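# Move steel strut channel from wall rack to workbench

## Task

Take the steel strut channel resting on the top arms of the wall rack and put it down on the work bench. Release it and back the robot away afterwards. The channel must be supported by the bench alone, not held by the robot. The robot must stay upright and must not be left tilted.

## Robot and tools

Robot: a wheeled base that drives forward or back and turns in place but cannot move sideways. On it is a lifting column carrying a head with two cameras and two six-joint arms, left and right, each with a two-finger gripper. Shoulder height S = 0.90 m + column_m. Folded, the robot is 0.73 m long, 0.62 m wide and S + 0.43 m tall, and its front is 0.40 m ahead of the column.

Frames: the base frame has its origin on the floor under the column, midway between the drive wheels, with x forward, y left and z up. left_hand and right_hand are reported in this frame. Each is the point where the fingers meet, with the tips 8 mm further on. The hand's z axis runs along the fingers and its y axis along the opening. The odometry frame is the base frame as it stood at the start of the scene. Heading is positive to the left.

execute_actions(actions, cameras): actions holds zero or one action object. An empty list returns the state and images without moving anything. An action may contain:
- base: exactly one key. translate_m is a relative drive distance in metres, -3 to 3, positive forward. rotate_rad is a relative turn in radians, -3.2 to 3.2, positive counter-clockwise seen from above. Either is an offset from where the base last measured itself.
- joints: a single dict of absolute targets keyed by joint name, covering both arms and the body. column_m 0 to 0.8 m. head_tilt_rad -0.61 to 1.308, where positive tilts the head down. For each arm (left_ and right_ prefixes): joint1_rad -2.879 to 2.879, joint2_rad 0 to 3.141, joint3_rad 0 to 3.019, joint4_rad -1.692 to 1.57, joint5_rad -1.57 to 1.57 (positive swings the hand to the robot's right), joint6_rad -2.094 to 2.094 (positive rolls the hand clockwise seen from behind), and gripper_m 0 to 0.093, the fingertip gap in metres, with 0 fully closed.
- speeds: optional caps for this action only. translate_m 0.05 to 0.8 m/s and rotate_rad 0.1 to 1 rad/s; the maximum is the default. speeds has no effect on arms.
All motions in an action start together. An unknown key or an out-of-range value rejects the whole call. A base move that would take over 8.667 s is rejected. No action runs longer than 15 s. A joint left out of an action may still be driving toward its earlier target.

cameras: a list drawn from cam_head_left, cam_head_right, cam_left_wrist, cam_right_wrist, nav_camera and all. Null, omitted or ["all"] returns every camera; [] returns none. The pictures line gives the order of the images. Head cameras look ahead, tilted down by about head_tilt_rad. nav_camera is at the front of the base, 0.23 m up, looking ahead. Each wrist camera looks along its fingers, angled 0.62 rad toward the hand's +x. The closed fingertips sit at the image centre.

wait(seconds): 0 to 10 s with no new command. It returns the same as an empty action.
zoom_image(camera, region): region is [x0, y0, x1, y1] in pixels of that camera's latest image, at most 504 by 504.
read_manual(section): returns only licence texts.
finished_scene(scene): ends the scene and is final. The goal must already hold.

Arm geometry: with left_joint1 at -1.57 or right_joint1 at 1.57 and joints 5 and 6 at 0, the arm lies in a vertical plane pointing ahead, 0.23 m to the side. Let a = j2 - 0.35, b = 1.05 + j2 - j3 and c = b - j4; c = 1.57 means fingers straight down. Then the hand is 0.12 + 0.39 sin a + 0.38 cos b + 0.25 cos c m ahead of the column and S + 0.39 cos a - 0.38 sin b - 0.25 sin c m up. For example, j2, j3, j4 = 0.93, 0.78, 0.14 gives 0.60 m ahead and 0.25 m below S. The real hand usually ends up to about 5 cm lower and closer to the column, or about 12 cm with a heavy or far-out load. Reach is about 1 m from the shoulder. Carrying with fingers straight down: up to 3.2 kg at about 0.4 m ahead, 2 kg out to 0.6 m, 1 kg out to 0.8 m. A gripper holds roughly 2 to 6 kg. Target changes under about 0.03 rad (0.08 rad for j2 and j3) may not move the joint at all. To touch something gently, step about 0.05 rad per call from your last target. To grip, send a gripper target smaller than the object. off_target is then normal. A reported opening that stays 0.002 m or more above target means something is held.

Result lines: base_status and joint_status report done, off_target, contact_stop, time_out, not_followed or limit_stop_at_motor_heat. joint command not followed, with a cause line, means a self-collision check withheld that arm's targets. To clear it, move the joints involved back at least 0.05 rad the way they came. on_its_own lists held targets and out-of-range effort. base_odometry counts wheel turns only, so slipping shows up as travel. If turned_by_wheels and turned_by_imu differ by more than about 4 % and at least 0.05 rad, the base hit something or slipped. base_tilt is in degrees, forward and right positive. motor_effort covers the wheel motors only, in percent, with the peak in brackets. wheel_motors_off=1 means the wheels are switched off after an overload. Joint torques come in joint order and carry offsets. MOTOR HOT warns at 85 °C. An OVER-TEMPERATURE FAULT at 100 °C makes that arm go limp and drop.

Column: when lowering, it stops with contact_stop once a hand or its load touches down. After that it refuses to go down again until it has been raised 0.2 m. A blocked arm keeps pushing. Ease it by sending its reported positions back as targets, but a loaded arm sinks a little each time you do this.

Avoid: hard hits or presses between the two arms, which can end the run; arms moving while column_m is below 0.3; pushing the base into obstacles (after a stall, back off 0.05 m); long hard pushing, which overheats motors and cuts the wheels; a table edge between 0.30 m up and S - 0.26 m, which can strike the column; dropping, slamming or letting the channel fall; and tipping or tilting the robot.

Each tool is called after ">>>" as name([rows], argument=value, ...), one row to a line, values as JSON.

## Session

>>> execute_actions(actions=[])

Scene clock: 0.00 s.
Joint torques (N m, as the arm reports them, + toward a larger angle): no reading
base_odometry: x=+0.000 y=+0.000 heading=+0.000 (m, m, rad; odometry frame)
turned_by_wheels: +0.000 (rad since the last result)
turned_by_imu: +0.000 (rad since the last result)
base_tilt: forward=-0.5 right=-0.3 (deg)
base_status: not commanded
joint_positions: column_m=+0.556 head_tilt_rad=+0.886 left_joint1_rad=-1.571 left_joint2_rad=+0.870 left_joint3_rad=+0.365 left_joint4_rad=-0.912 left_joint5_rad=-0.022 left_joint6_rad=-0.025 left_gripper_m=+0.095 right_joint1_rad=+1.546 right_joint2_rad=+0.898 right_joint3_rad=+0.400 right_joint4_rad=-0.912 right_joint5_rad=-0.003 right_joint6_rad=+0.040 right_gripper_m=+0.094
joint_status: not commanded
wheel_motors_off: 0
motor_effort: left_wheel=+3 right_wheel=+5 (%)
left_hand: x=+0.1318 y=+0.2282 z=+1.2555 quat_wxyz=(+0.432, +0.006, -0.902, -0.015) (m; base frame)
right_hand: x=+0.1448 y=-0.2304 z=+1.2488 quat_wxyz=(+0.429, -0.029, -0.903, +0.015) (m; base frame)
pictures: cam_head_left, cam_head_right, cam_left_wrist, cam_right_wrist, nav_camera
Images, in order (width x height): cam_head_left 896x504, cam_head_right 896x504, cam_left_wrist 616x616, cam_right_wrist 616x616, nav_camera 896x504.

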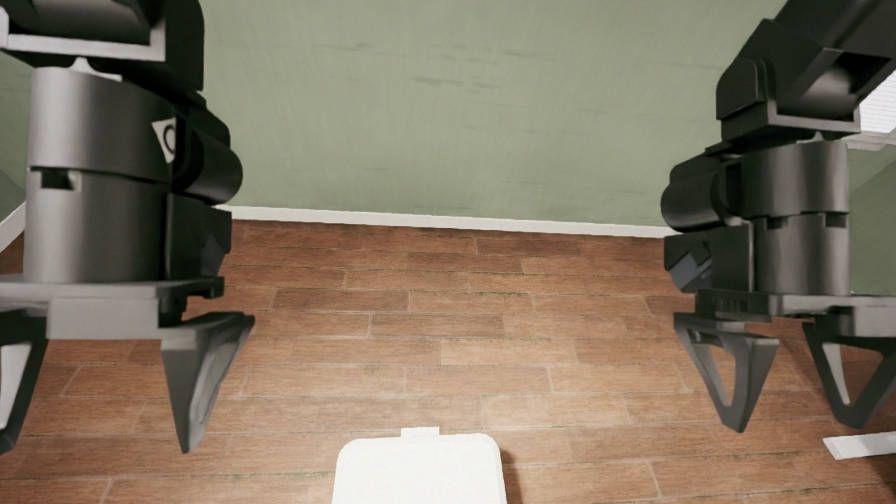

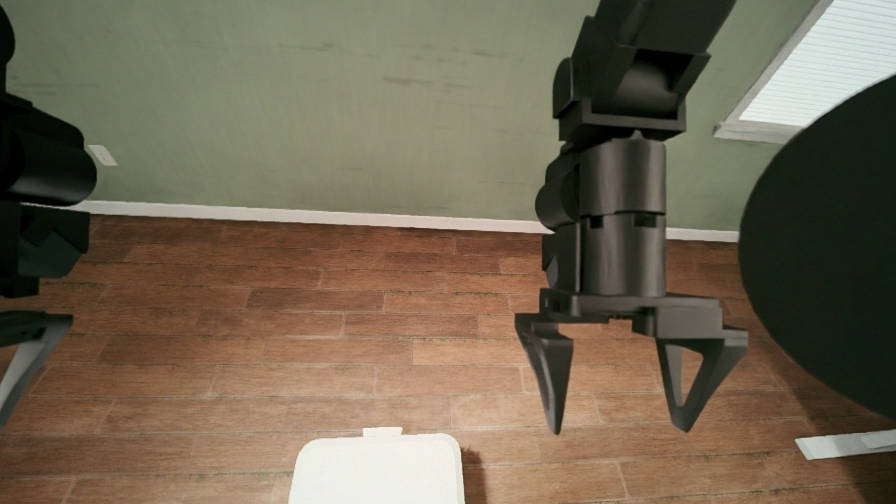

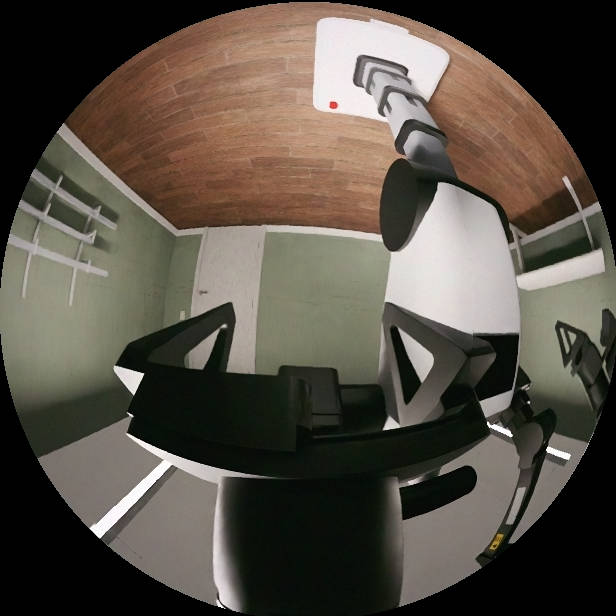

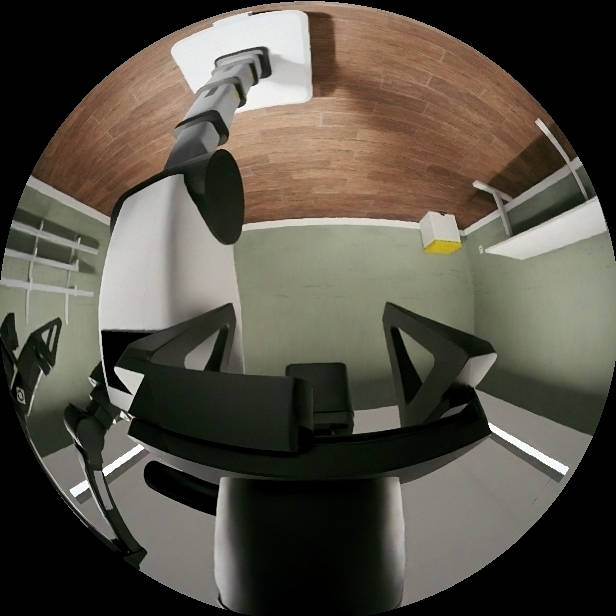

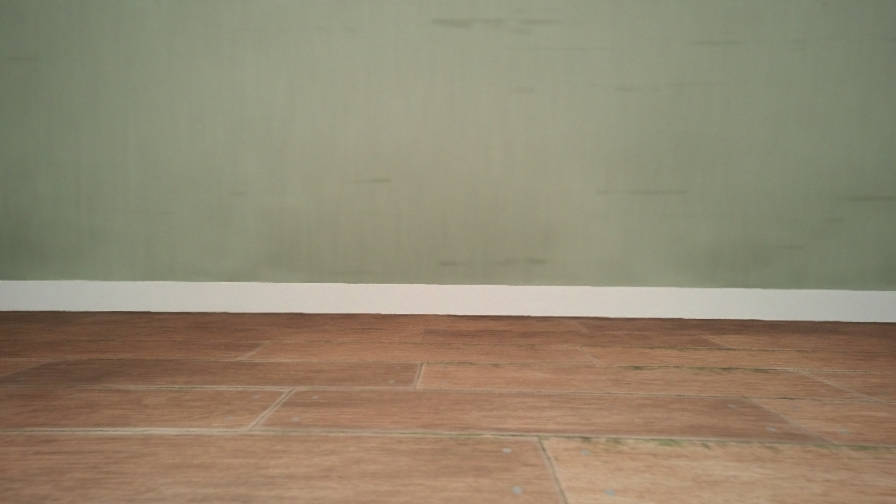

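>>> execute_actions([
  {"base": {"rotate_rad": 1.57}, "joints": {"head_tilt_rad": 0.3}},
])

Scene clock: 5.30 s.
Joint torques (N m, as the arm reports them, + toward a larger angle): left_arm=[-1.75 -5.82 -0.84 -1.63  0.08  0.04] | right_arm=[-0.78 -6.94 -0.73 -1.26  0.08 -0.05]
base_odometry: x=+0.000 y=+0.000 heading=+1.569 (m, m, rad; odometry frame)
turned_by_wheels: +1.569 (rad since the last result)
turned_by_imu: +1.556 (rad since the last result)
base_tilt: forward=-0.5 right=-0.3 (deg)
base_status: done
joint_positions: column_m=+0.556 head_tilt_rad=+0.319 left_joint1_rad=-1.571 left_joint2_rad=+0.870 left_joint3_rad=+0.365 left_joint4_rad=-0.912 left_joint5_rad=-0.022 left_joint6_rad=-0.025 left_gripper_m=+0.095 right_joint1_rad=+1.546 right_joint2_rad=+0.898 right_joint3_rad=+0.400 right_joint4_rad=-0.912 right_joint5_rad=-0.003 right_joint6_rad=+0.040 right_gripper_m=+0.095
joint_status: all done
wheel_motors_off: 0
motor_effort: left_wheel=-3(39) right_wheel=+4(60) (%)
left_hand: x=+0.1318 y=+0.2282 z=+1.2555 quat_wxyz=(+0.432, +0.006, -0.902, -0.015) (m; base frame)
right_hand: x=+0.1448 y=-0.2304 z=+1.2488 quat_wxyz=(+0.429, -0.029, -0.903, +0.015) (m; base frame)
pictures: cam_head_left, cam_head_right, cam_left_wrist, cam_right_wrist, nav_camera
Images, in order (width x height): cam_head_left 896x504, cam_head_right 896x504, cam_left_wrist 616x616, cam_right_wrist 616x616, nav_camera 896x504.

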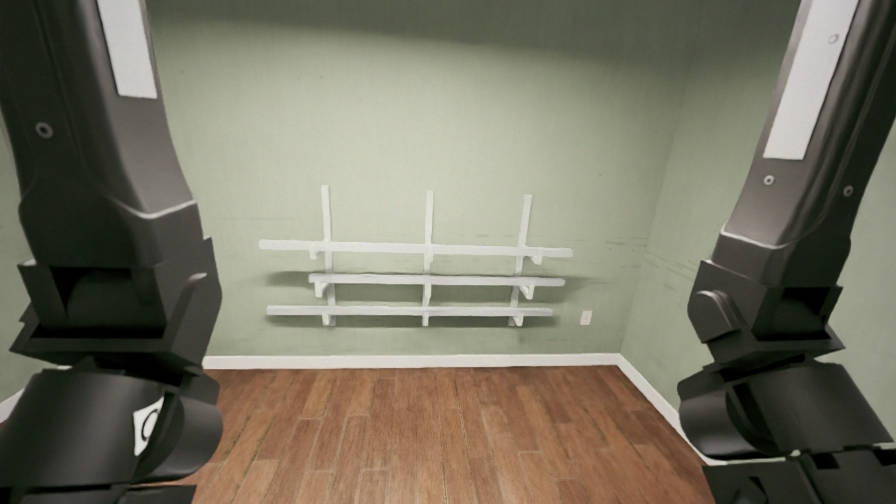

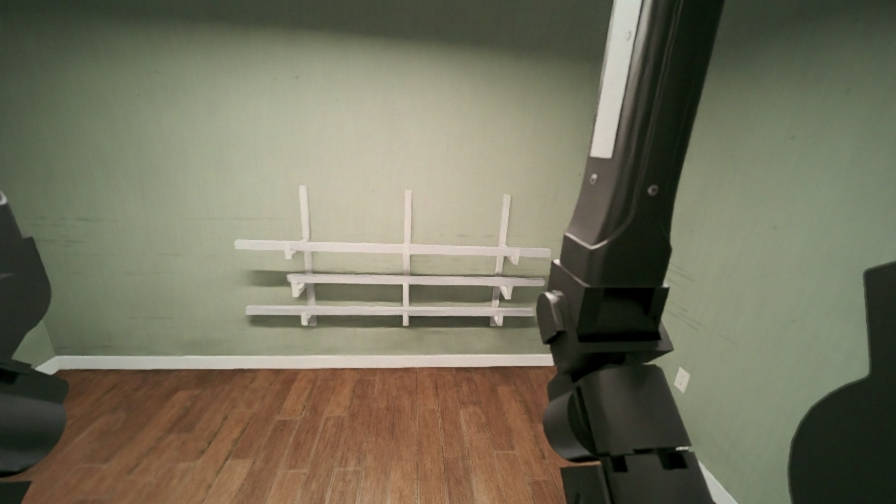

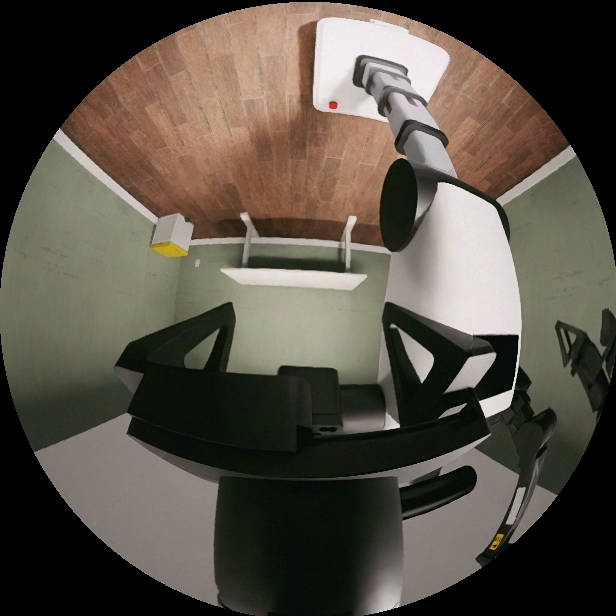

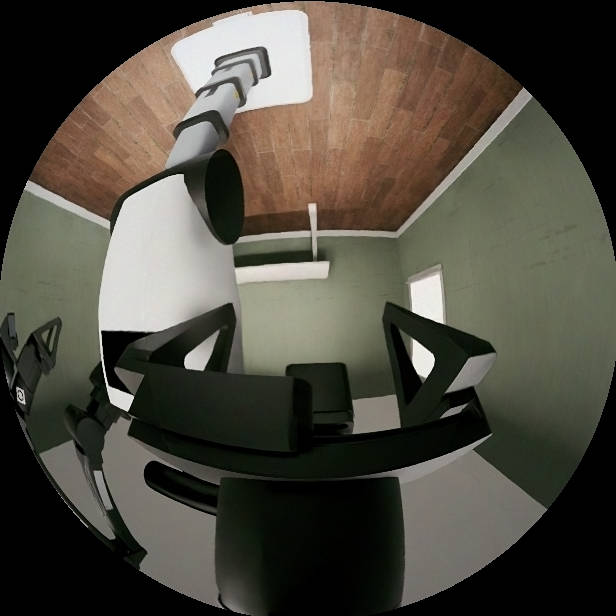

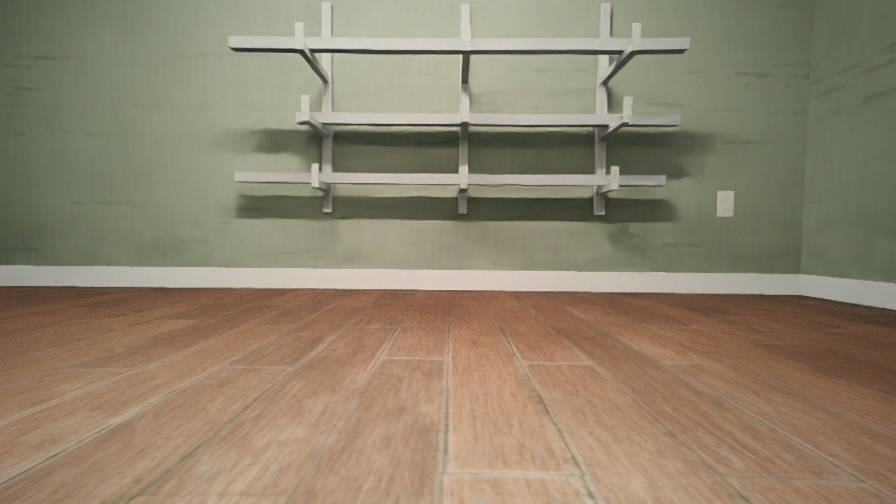

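>>> zoom_image(camera="nav_camera", region=[200, 0, 704, 300])

>>> zoom_image(camera="cam_head_left", region=[240, 160, 640, 380])

Region (200, 0, 704, 300) of nav_camera's 896x504 image, scaled by 1.000; it fills the top 300 rows of this view, and the rest is white.

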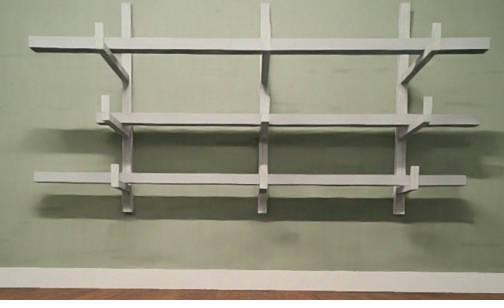

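Region (240, 160, 640, 380) of cam_head_left's 896x504 image, scaled by 1.260, with more detail than that image has; it fills the top 277 rows of this view, and the rest is white.

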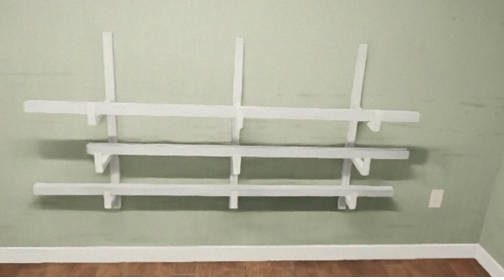

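>>> execute_actions([
  {"base": {"translate_m": 0.7}, "joints": {"head_tilt_rad": 0.55, "column_m": 0.65, "left_joint1_rad": -1.57, "left_joint2_rad": 1.12, "left_joint3_rad": 0.675, "left_joint4_rad": -0.07, "left_joint5_rad": 0, "left_joint6_rad": 1.57, "right_joint1_rad": 1.57, "right_joint2_rad": 1.12, "right_joint3_rad": 0.675, "right_joint4_rad": -0.07, "right_joint5_rad": 0, "right_joint6_rad": -1.57}},
])

Scene clock: 20.17 s.
Joint torques (N m, as the arm reports them, + toward a larger angle): left_arm=[ -1.32 -11.6    1.34   0.83   0.4    0.09] | right_arm=[  0.16 -12.24   1.02   0.78   0.04  -0.19]
base_odometry: x=+0.001 y=+0.700 heading=+1.569 (m, m, rad; odometry frame)
turned_by_wheels: +0.000 (rad since the last result)
turned_by_imu: -0.002 (rad since the last result)
base_tilt: forward=-0.5 right=-0.3 (deg)
base_status: done
joint_positions: column_m=+0.650 head_tilt_rad=+0.554 left_joint1_rad=-1.571 left_joint2_rad=+1.124 left_joint3_rad=+0.677 left_joint4_rad=-0.084 left_joint5_rad=-0.004 left_joint6_rad=+1.563 left_gripper_m=+0.095 right_joint1_rad=+1.560 right_joint2_rad=+1.123 right_joint3_rad=+0.677 right_joint4_rad=-0.077 right_joint5_rad=-0.002 right_joint6_rad=-1.559 right_gripper_m=+0.095
joint_status: all done
wheel_motors_off: 0
motor_effort: left_wheel=+1(45) right_wheel=+1(69) (%)
left_hand: x=+0.4213 y=+0.2250 z=+1.1996 quat_wxyz=(+0.004, -0.704, -0.710, +0.001) (m; base frame)
right_hand: x=+0.4233 y=-0.2304 z=+1.1998 quat_wxyz=(+0.003, +0.701, -0.713, +0.003) (m; base frame)
pictures: cam_head_left, cam_head_right, cam_left_wrist, cam_right_wrist, nav_camera
Images, in order (width x height): cam_head_left 896x504, cam_head_right 896x504, cam_left_wrist 616x616, cam_right_wrist 616x616, nav_camera 896x504.

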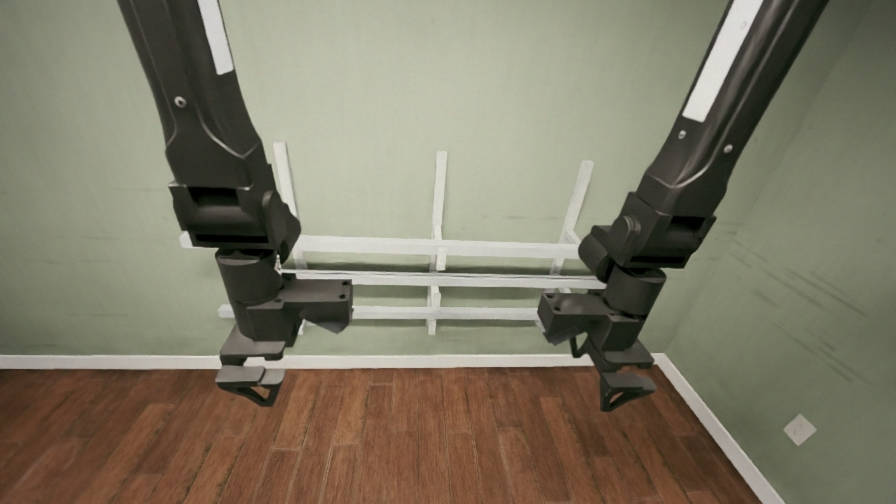

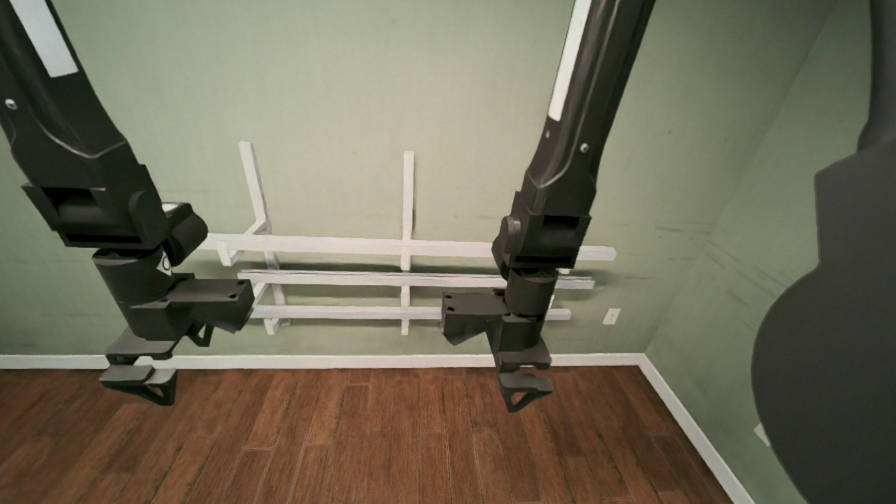

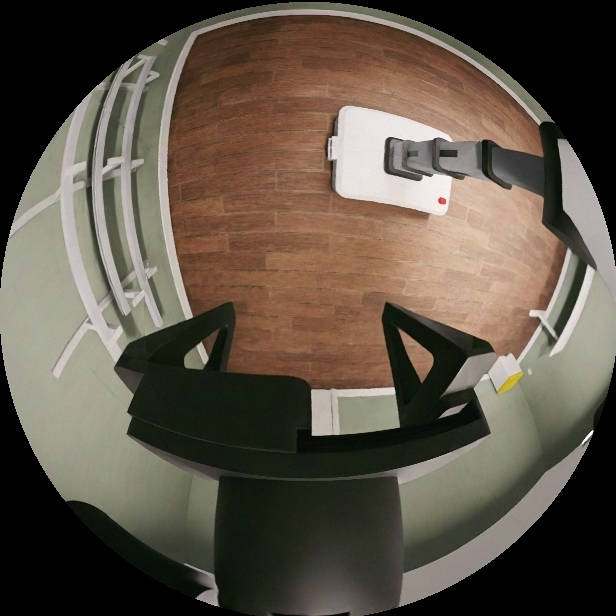

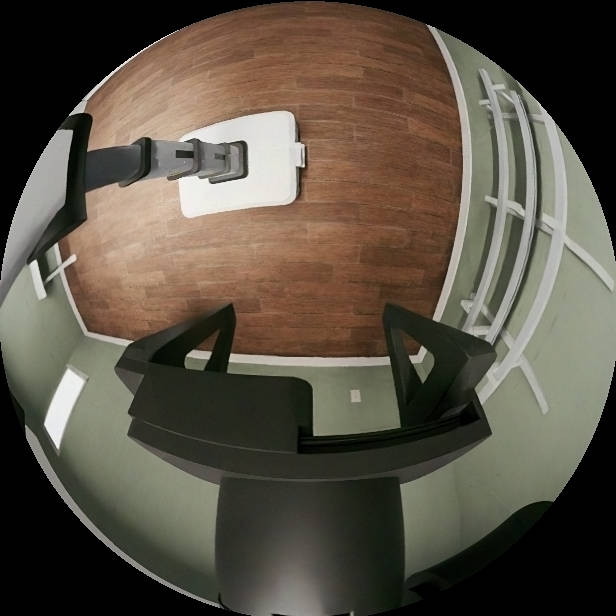

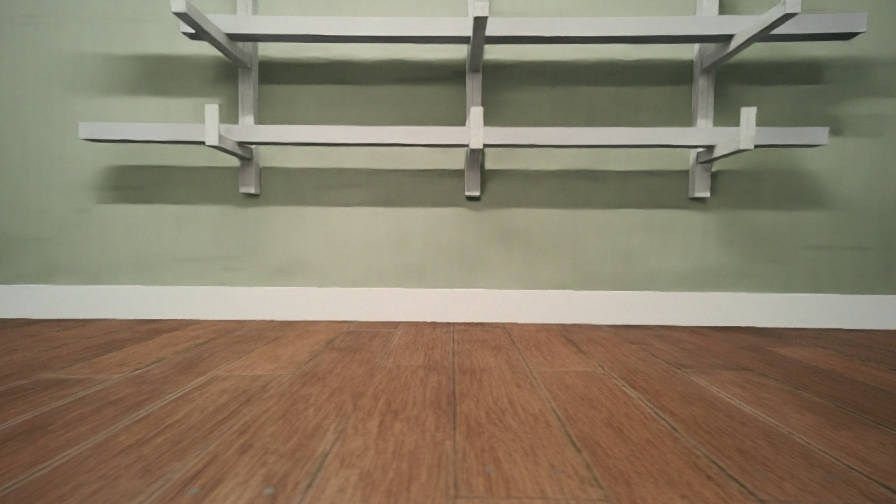

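>>> execute_actions([
  {"base": {"rotate_rad": -0.11}, "joints": {"head_tilt_rad": 0.8}},
], cameras=[])

>>> execute_actions([
  {"base": {"translate_m": 0.5}},
], cameras=[])

>>> execute_actions([
  {"base": {"rotate_rad": 0.11}},
])

Scene clock: 30.93 s.
Joint torques (N m, as the arm reports them, + toward a larger angle): left_arm=[ -1.61 -11.85   1.3    0.83   0.36   0.09] | right_arm=[  0.1  -12.3    1.06   0.7    0.03  -0.19]
base_odometry: x=+0.001 y=+0.700 heading=+1.461 (m, m, rad; odometry frame)
turned_by_wheels: -0.108 (rad since the last result)
turned_by_imu: -0.108 (rad since the last result)
base_tilt: forward=-0.5 right=-0.3 (deg)
base_status: done
joint_positions: column_m=+0.650 head_tilt_rad=+0.802 left_joint1_rad=-1.571 left_joint2_rad=+1.124 left_joint3_rad=+0.677 left_joint4_rad=-0.084 left_joint5_rad=-0.003 left_joint6_rad=+1.563 left_gripper_m=+0.095 right_joint1_rad=+1.561 right_joint2_rad=+1.123 right_joint3_rad=+0.677 right_joint4_rad=-0.077 right_joint5_rad=-0.001 right_joint6_rad=-1.559 right_gripper_m=+0.095
joint_status: all done
wheel_motors_off: 0
motor_effort: left_wheel=+0(36) right_wheel=+0(62) (%)
left_hand: x=+0.4213 y=+0.2248 z=+1.1996 quat_wxyz=(+0.004, -0.704, -0.710, +0.002) (m; base frame)
right_hand: x=+0.4231 y=-0.2299 z=+1.1998 quat_wxyz=(+0.003, +0.701, -0.713, +0.003) (m; base frame)
pictures: none
No camera images: the call's "cameras" was empty. Leave "cameras" out to get every camera's image.

Scene clock: 33.40 s.
Joint torques (N m, as the arm reports them, + toward a larger angle): left_arm=[ -1.69 -11.49   1.25   0.74   0.37   0.1 ] | right_arm=[  0.07 -12.22   0.93   0.68   0.02  -0.18]
base_odometry: x=+0.056 y=+1.197 heading=+1.461 (m, m, rad; odometry frame)
turned_by_wheels: +0.000 (rad since the last result)
turned_by_imu: -0.001 (rad since the last result)
base_tilt: forward=-0.5 right=-0.3 (deg)
base_status: done
joint_positions: column_m=+0.650 head_tilt_rad=+0.803 left_joint1_rad=-1.571 left_joint2_rad=+1.123 left_joint3_rad=+0.677 left_joint4_rad=-0.083 left_joint5_rad=-0.003 left_joint6_rad=+1.563 left_gripper_m=+0.095 right_joint1_rad=+1.561 right_joint2_rad=+1.122 right_joint3_rad=+0.677 right_joint4_rad=-0.076 right_joint5_rad=-0.001 right_joint6_rad=-1.559 right_gripper_m=+0.095
joint_status: not commanded
wheel_motors_off: 0
motor_effort: left_wheel=+1(32) right_wheel=+1(73) (%)
left_hand: x=+0.4219 y=+0.2248 z=+1.1999 quat_wxyz=(+0.003, -0.704, -0.710, +0.001) (m; base frame)
right_hand: x=+0.4239 y=-0.2299 z=+1.2000 quat_wxyz=(+0.002, +0.701, -0.713, +0.003) (m; base frame)
pictures: none
No camera images: the call's "cameras" was empty. Leave "cameras" out to get every camera's image.

Scene clock: 34.47 s.
Joint torques (N m, as the arm reports them, + toward a larger angle): left_arm=[ -1.47 -11.85   1.34   0.83   0.36   0.11] | right_arm=[  0.14 -12.     1.04   0.67   0.02  -0.18]
base_odometry: x=+0.056 y=+1.198 heading=+1.569 (m, m, rad; odometry frame)
turned_by_wheels: +0.108 (rad since the last result)
turned_by_imu: +0.107 (rad since the last result)
base_tilt: forward=-0.4 right=-0.2 (deg)
base_status: done
joint_positions: column_m=+0.650 head_tilt_rad=+0.803 left_joint1_rad=-1.571 left_joint2_rad=+1.123 left_joint3_rad=+0.676 left_joint4_rad=-0.083 left_joint5_rad=-0.003 left_joint6_rad=+1.563 left_gripper_m=+0.095 right_joint1_rad=+1.561 right_joint2_rad=+1.122 right_joint3_rad=+0.677 right_joint4_rad=-0.076 right_joint5_rad=-0.001 right_joint6_rad=-1.559 right_gripper_m=+0.095
joint_status: not commanded
wheel_motors_off: 0
motor_effort: left_wheel=+0(46) right_wheel=+0(47) (%)
left_hand: x=+0.4214 y=+0.2248 z=+1.1999 quat_wxyz=(+0.003, -0.704, -0.710, +0.001) (m; base frame)
right_hand: x=+0.4239 y=-0.2298 z=+1.2000 quat_wxyz=(+0.002, +0.701, -0.713, +0.003) (m; base frame)
pictures: cam_head_left, cam_head_right, cam_left_wrist, cam_right_wrist, nav_camera
Images, in order (width x height): cam_head_left 896x504, cam_head_right 896x504, cam_left_wrist 616x616, cam_right_wrist 616x616, nav_camera 896x504.

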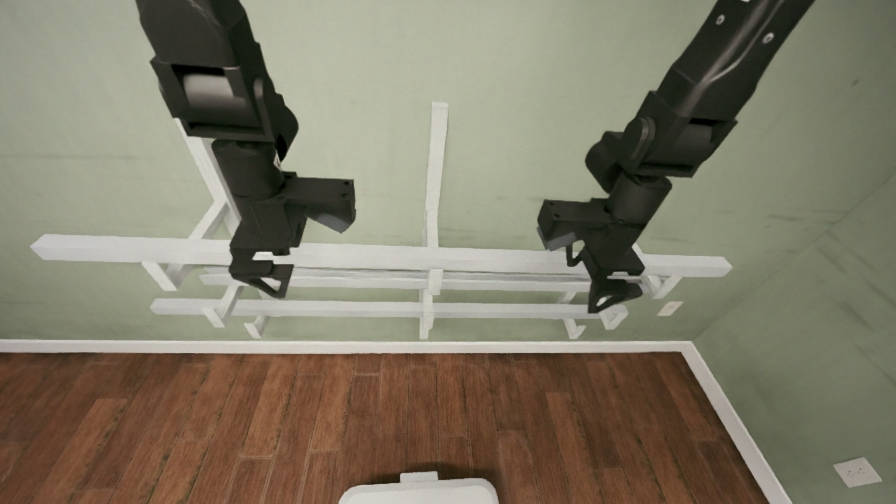

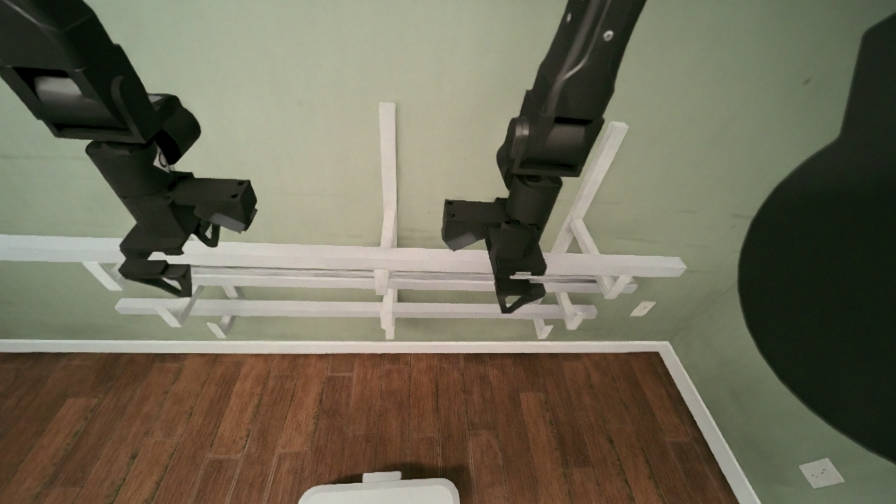

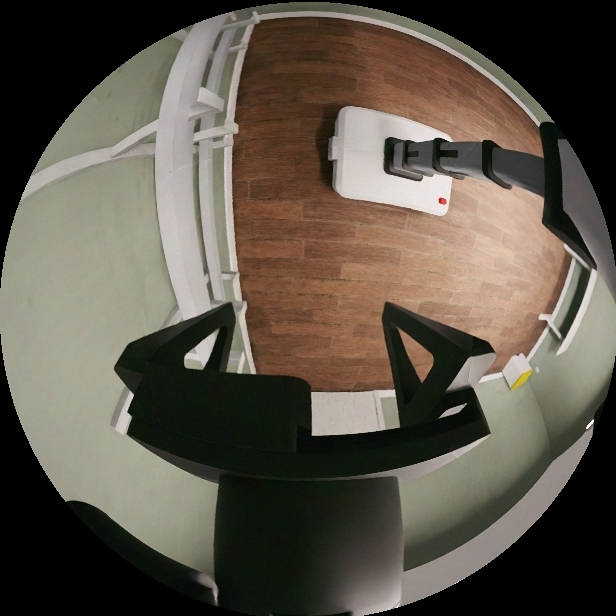

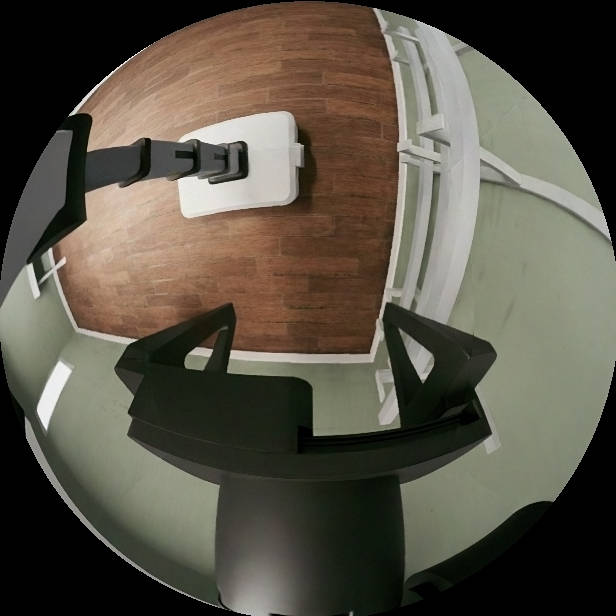

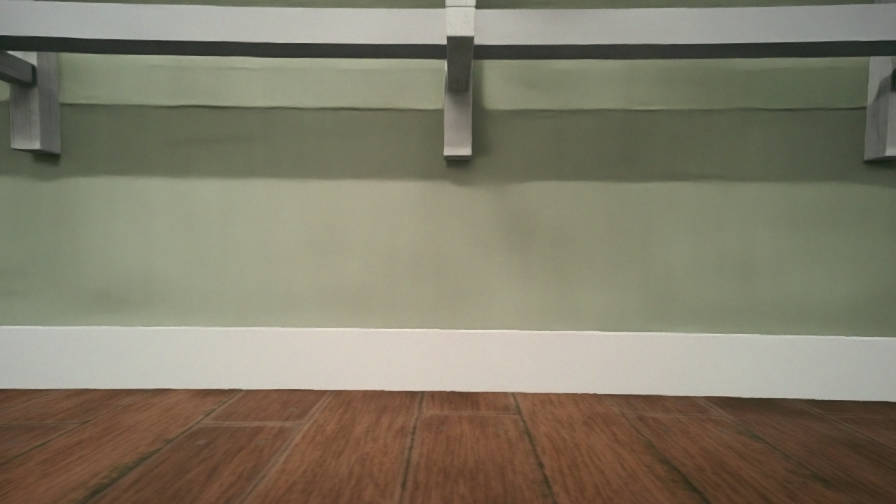

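>>> execute_actions([
  {"base": {"translate_m": 0.21}, "joints": {"head_tilt_rad": 1.0, "column_m": 0.56}, "speeds": {"translate_m": 0.3}},
], cameras=["cam_head_left", "cam_left_wrist", "cam_right_wrist"])

Scene clock: 38.67 s.
Joint torques (N m, as the arm reports them, + toward a larger angle): left_arm=[ -1.53 -11.63   1.52   0.75   0.37   0.09] | right_arm=[  0.12 -12.13   0.97   0.73   0.03  -0.18]
base_odometry: x=+0.056 y=+1.408 heading=+1.570 (m, m, rad; odometry frame)
turned_by_wheels: +0.001 (rad since the last result)
turned_by_imu: +0.000 (rad since the last result)
base_tilt: forward=-0.5 right=-0.3 (deg)
base_status: done
joint_positions: column_m=+0.560 head_tilt_rad=+1.000 left_joint1_rad=-1.571 left_joint2_rad=+1.122 left_joint3_rad=+0.675 left_joint4_rad=-0.083 left_joint5_rad=-0.003 left_joint6_rad=+1.563 left_gripper_m=+0.095 right_joint1_rad=+1.561 right_joint2_rad=+1.122 right_joint3_rad=+0.676 right_joint4_rad=-0.076 right_joint5_rad=-0.001 right_joint6_rad=-1.559 right_gripper_m=+0.095
joint_status: all done
wheel_motors_off: 0
motor_effort: left_wheel=+1(53) right_wheel=+1(41) (%)
left_hand: x=+0.4210 y=+0.2248 z=+1.1102 quat_wxyz=(+0.003, -0.704, -0.710, +0.001) (m; base frame)
right_hand: x=+0.4233 y=-0.2298 z=+1.1102 quat_wxyz=(+0.002, +0.701, -0.713, +0.003) (m; base frame)
pictures: cam_head_left, cam_left_wrist, cam_right_wrist
Images, in order (width x height): cam_head_left 896x504, cam_left_wrist 616x616, cam_right_wrist 616x616.

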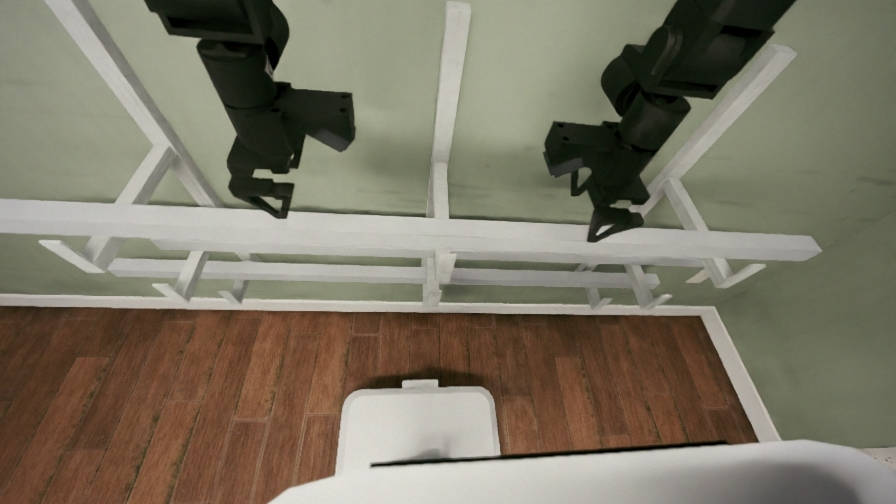

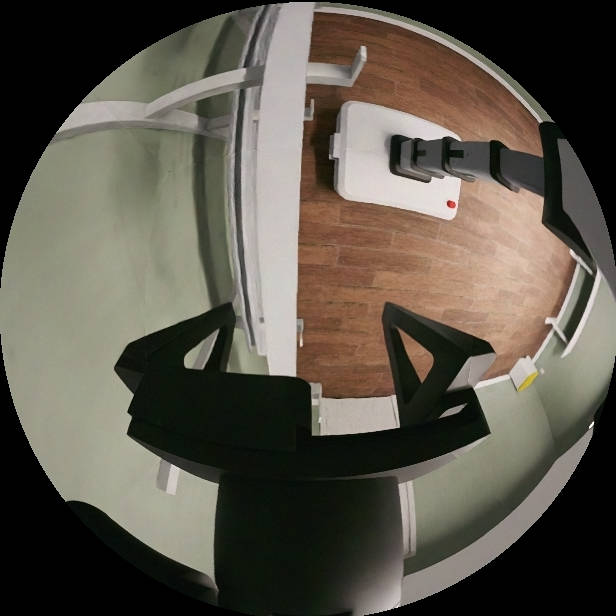

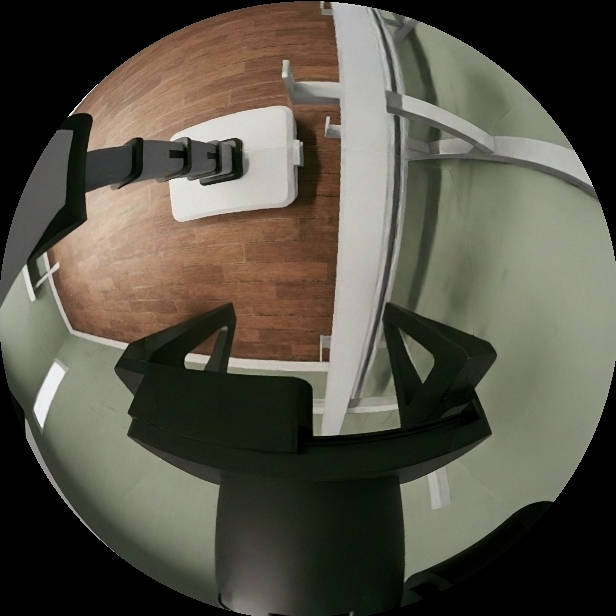

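>>> execute_actions([
  {"base": {"translate_m": 0.038}, "joints": {"column_m": 0.48}, "speeds": {"translate_m": 0.2}},
], cameras=["cam_head_left", "cam_left_wrist", "cam_right_wrist"])

Scene clock: 44.97 s.
Joint torques (N m, as the arm reports them, + toward a larger angle): left_arm=[ -1.48 -11.59   1.39   0.79   0.36   0.09] | right_arm=[  0.09 -12.16   0.96   0.67   0.02  -0.18]
base_odometry: x=+0.056 y=+1.446 heading=+1.571 (m, m, rad; odometry frame)
turned_by_wheels: +0.000 (rad since the last result)
turned_by_imu: +0.000 (rad since the last result)
base_tilt: forward=-0.5 right=-0.3 (deg)
base_status: done
joint_positions: column_m=+0.480 head_tilt_rad=+1.001 left_joint1_rad=-1.571 left_joint2_rad=+1.121 left_joint3_rad=+0.676 left_joint4_rad=-0.083 left_joint5_rad=-0.003 left_joint6_rad=+1.563 left_gripper_m=+0.095 right_joint1_rad=+1.561 right_joint2_rad=+1.121 right_joint3_rad=+0.677 right_joint4_rad=-0.076 right_joint5_rad=-0.001 right_joint6_rad=-1.559 right_gripper_m=+0.095
joint_status: all done
wheel_motors_off: 0
motor_effort: left_wheel=+1(30) right_wheel=-1(33) (%)
left_hand: x=+0.4221 y=+0.2248 z=+1.0305 quat_wxyz=(+0.003, -0.704, -0.710, +0.000) (m; base frame)
right_hand: x=+0.4243 y=-0.2298 z=+1.0305 quat_wxyz=(+0.001, +0.701, -0.713, +0.004) (m; base frame)
pictures: cam_head_left, cam_left_wrist, cam_right_wrist
Images, in order (width x height): cam_head_left 896x504, cam_left_wrist 616x616, cam_right_wrist 616x616.

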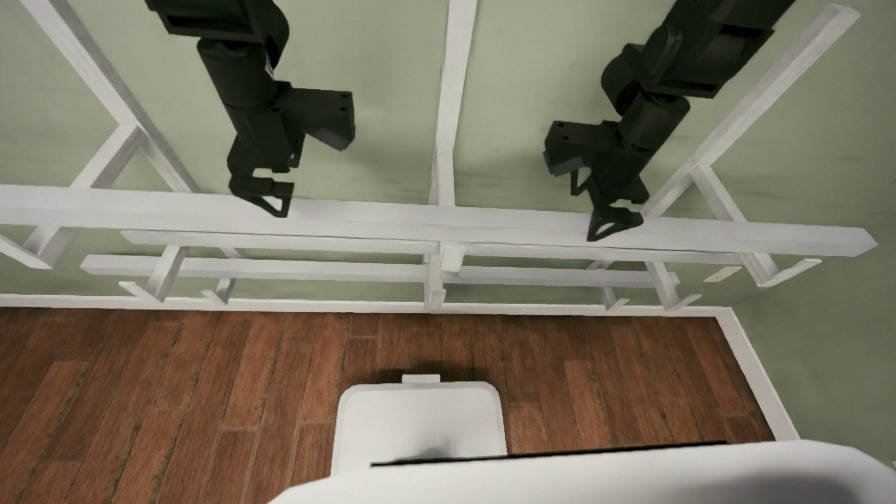

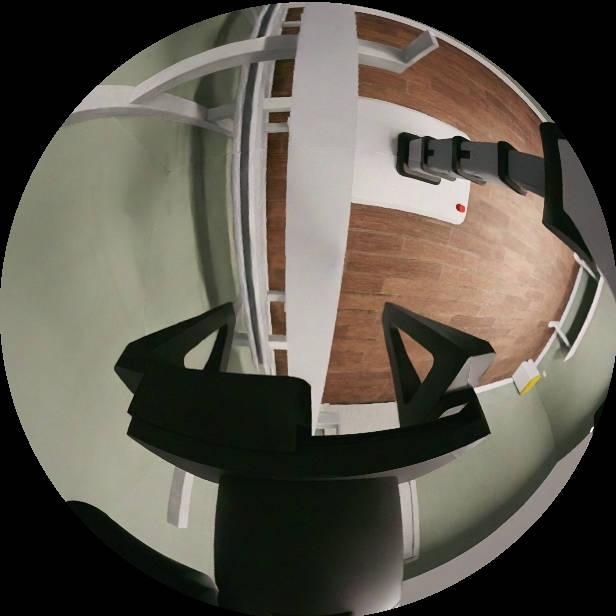

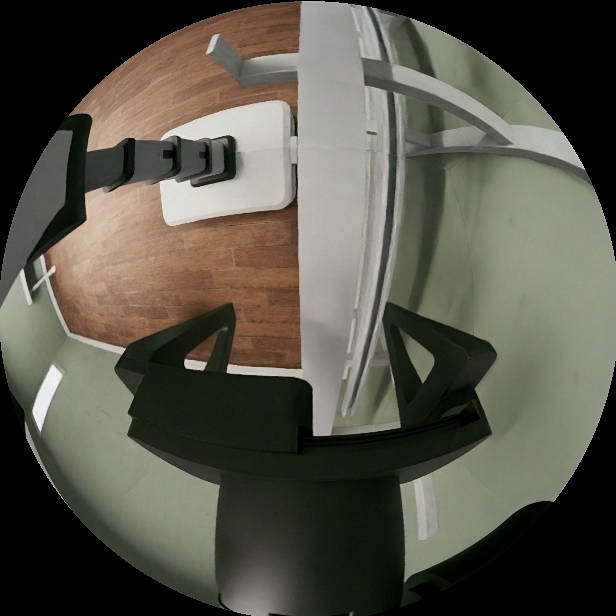

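>>> execute_actions([
  {"base": {"translate_m": 0.005}, "joints": {"column_m": 0.415}, "speeds": {"translate_m": 0.1}},
], cameras=["cam_head_left", "cam_left_wrist", "cam_right_wrist"])

Scene clock: 52.50 s.
Joint torques (N m, as the arm reports them, + toward a larger angle): left_arm=[ -1.46 -11.21   1.4    0.83   0.36   0.1 ] | right_arm=[  0.17 -11.84   1.     0.67   0.02  -0.19]
base_odometry: x=+0.056 y=+1.451 heading=+1.571 (m, m, rad; odometry frame)
turned_by_wheels: +0.000 (rad since the last result)
turned_by_imu: +0.000 (rad since the last result)
base_tilt: forward=-0.5 right=-0.3 (deg)
base_status: done
joint_positions: column_m=+0.415 head_tilt_rad=+1.001 left_joint1_rad=-1.571 left_joint2_rad=+1.119 left_joint3_rad=+0.677 left_joint4_rad=-0.083 left_joint5_rad=-0.003 left_joint6_rad=+1.563 left_gripper_m=+0.095 right_joint1_rad=+1.561 right_joint2_rad=+1.120 right_joint3_rad=+0.677 right_joint4_rad=-0.076 right_joint5_rad=-0.001 right_joint6_rad=-1.559 right_gripper_m=+0.095
joint_status: all done
wheel_motors_off: 0
motor_effort: left_wheel=+0(29) right_wheel=+1(38) (%)
left_hand: x=+0.4229 y=+0.2248 z=+0.9660 quat_wxyz=(+0.002, -0.704, -0.710, +0.000) (m; base frame)
right_hand: x=+0.4248 y=-0.2298 z=+0.9660 quat_wxyz=(+0.001, +0.701, -0.713, +0.004) (m; base frame)
pictures: cam_head_left, cam_left_wrist, cam_right_wrist
Images, in order (width x height): cam_head_left 896x504, cam_left_wrist 616x616, cam_right_wrist 616x616.

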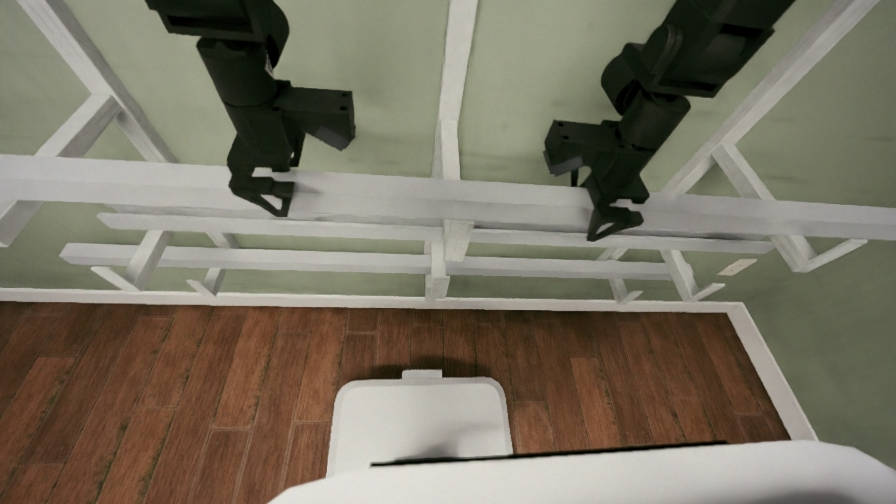

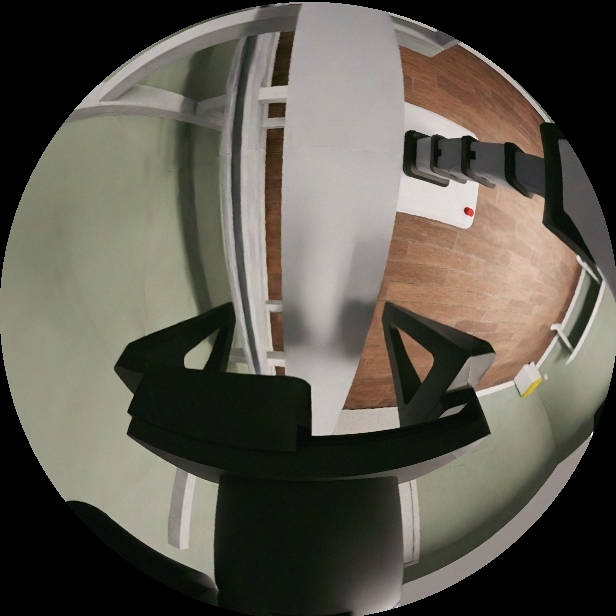

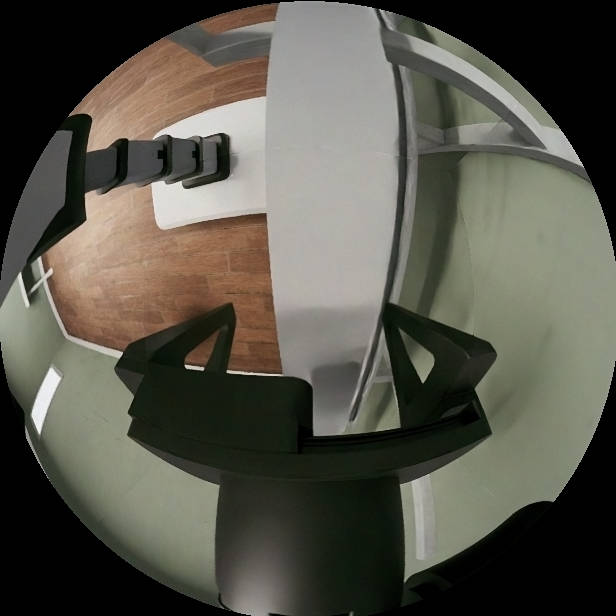

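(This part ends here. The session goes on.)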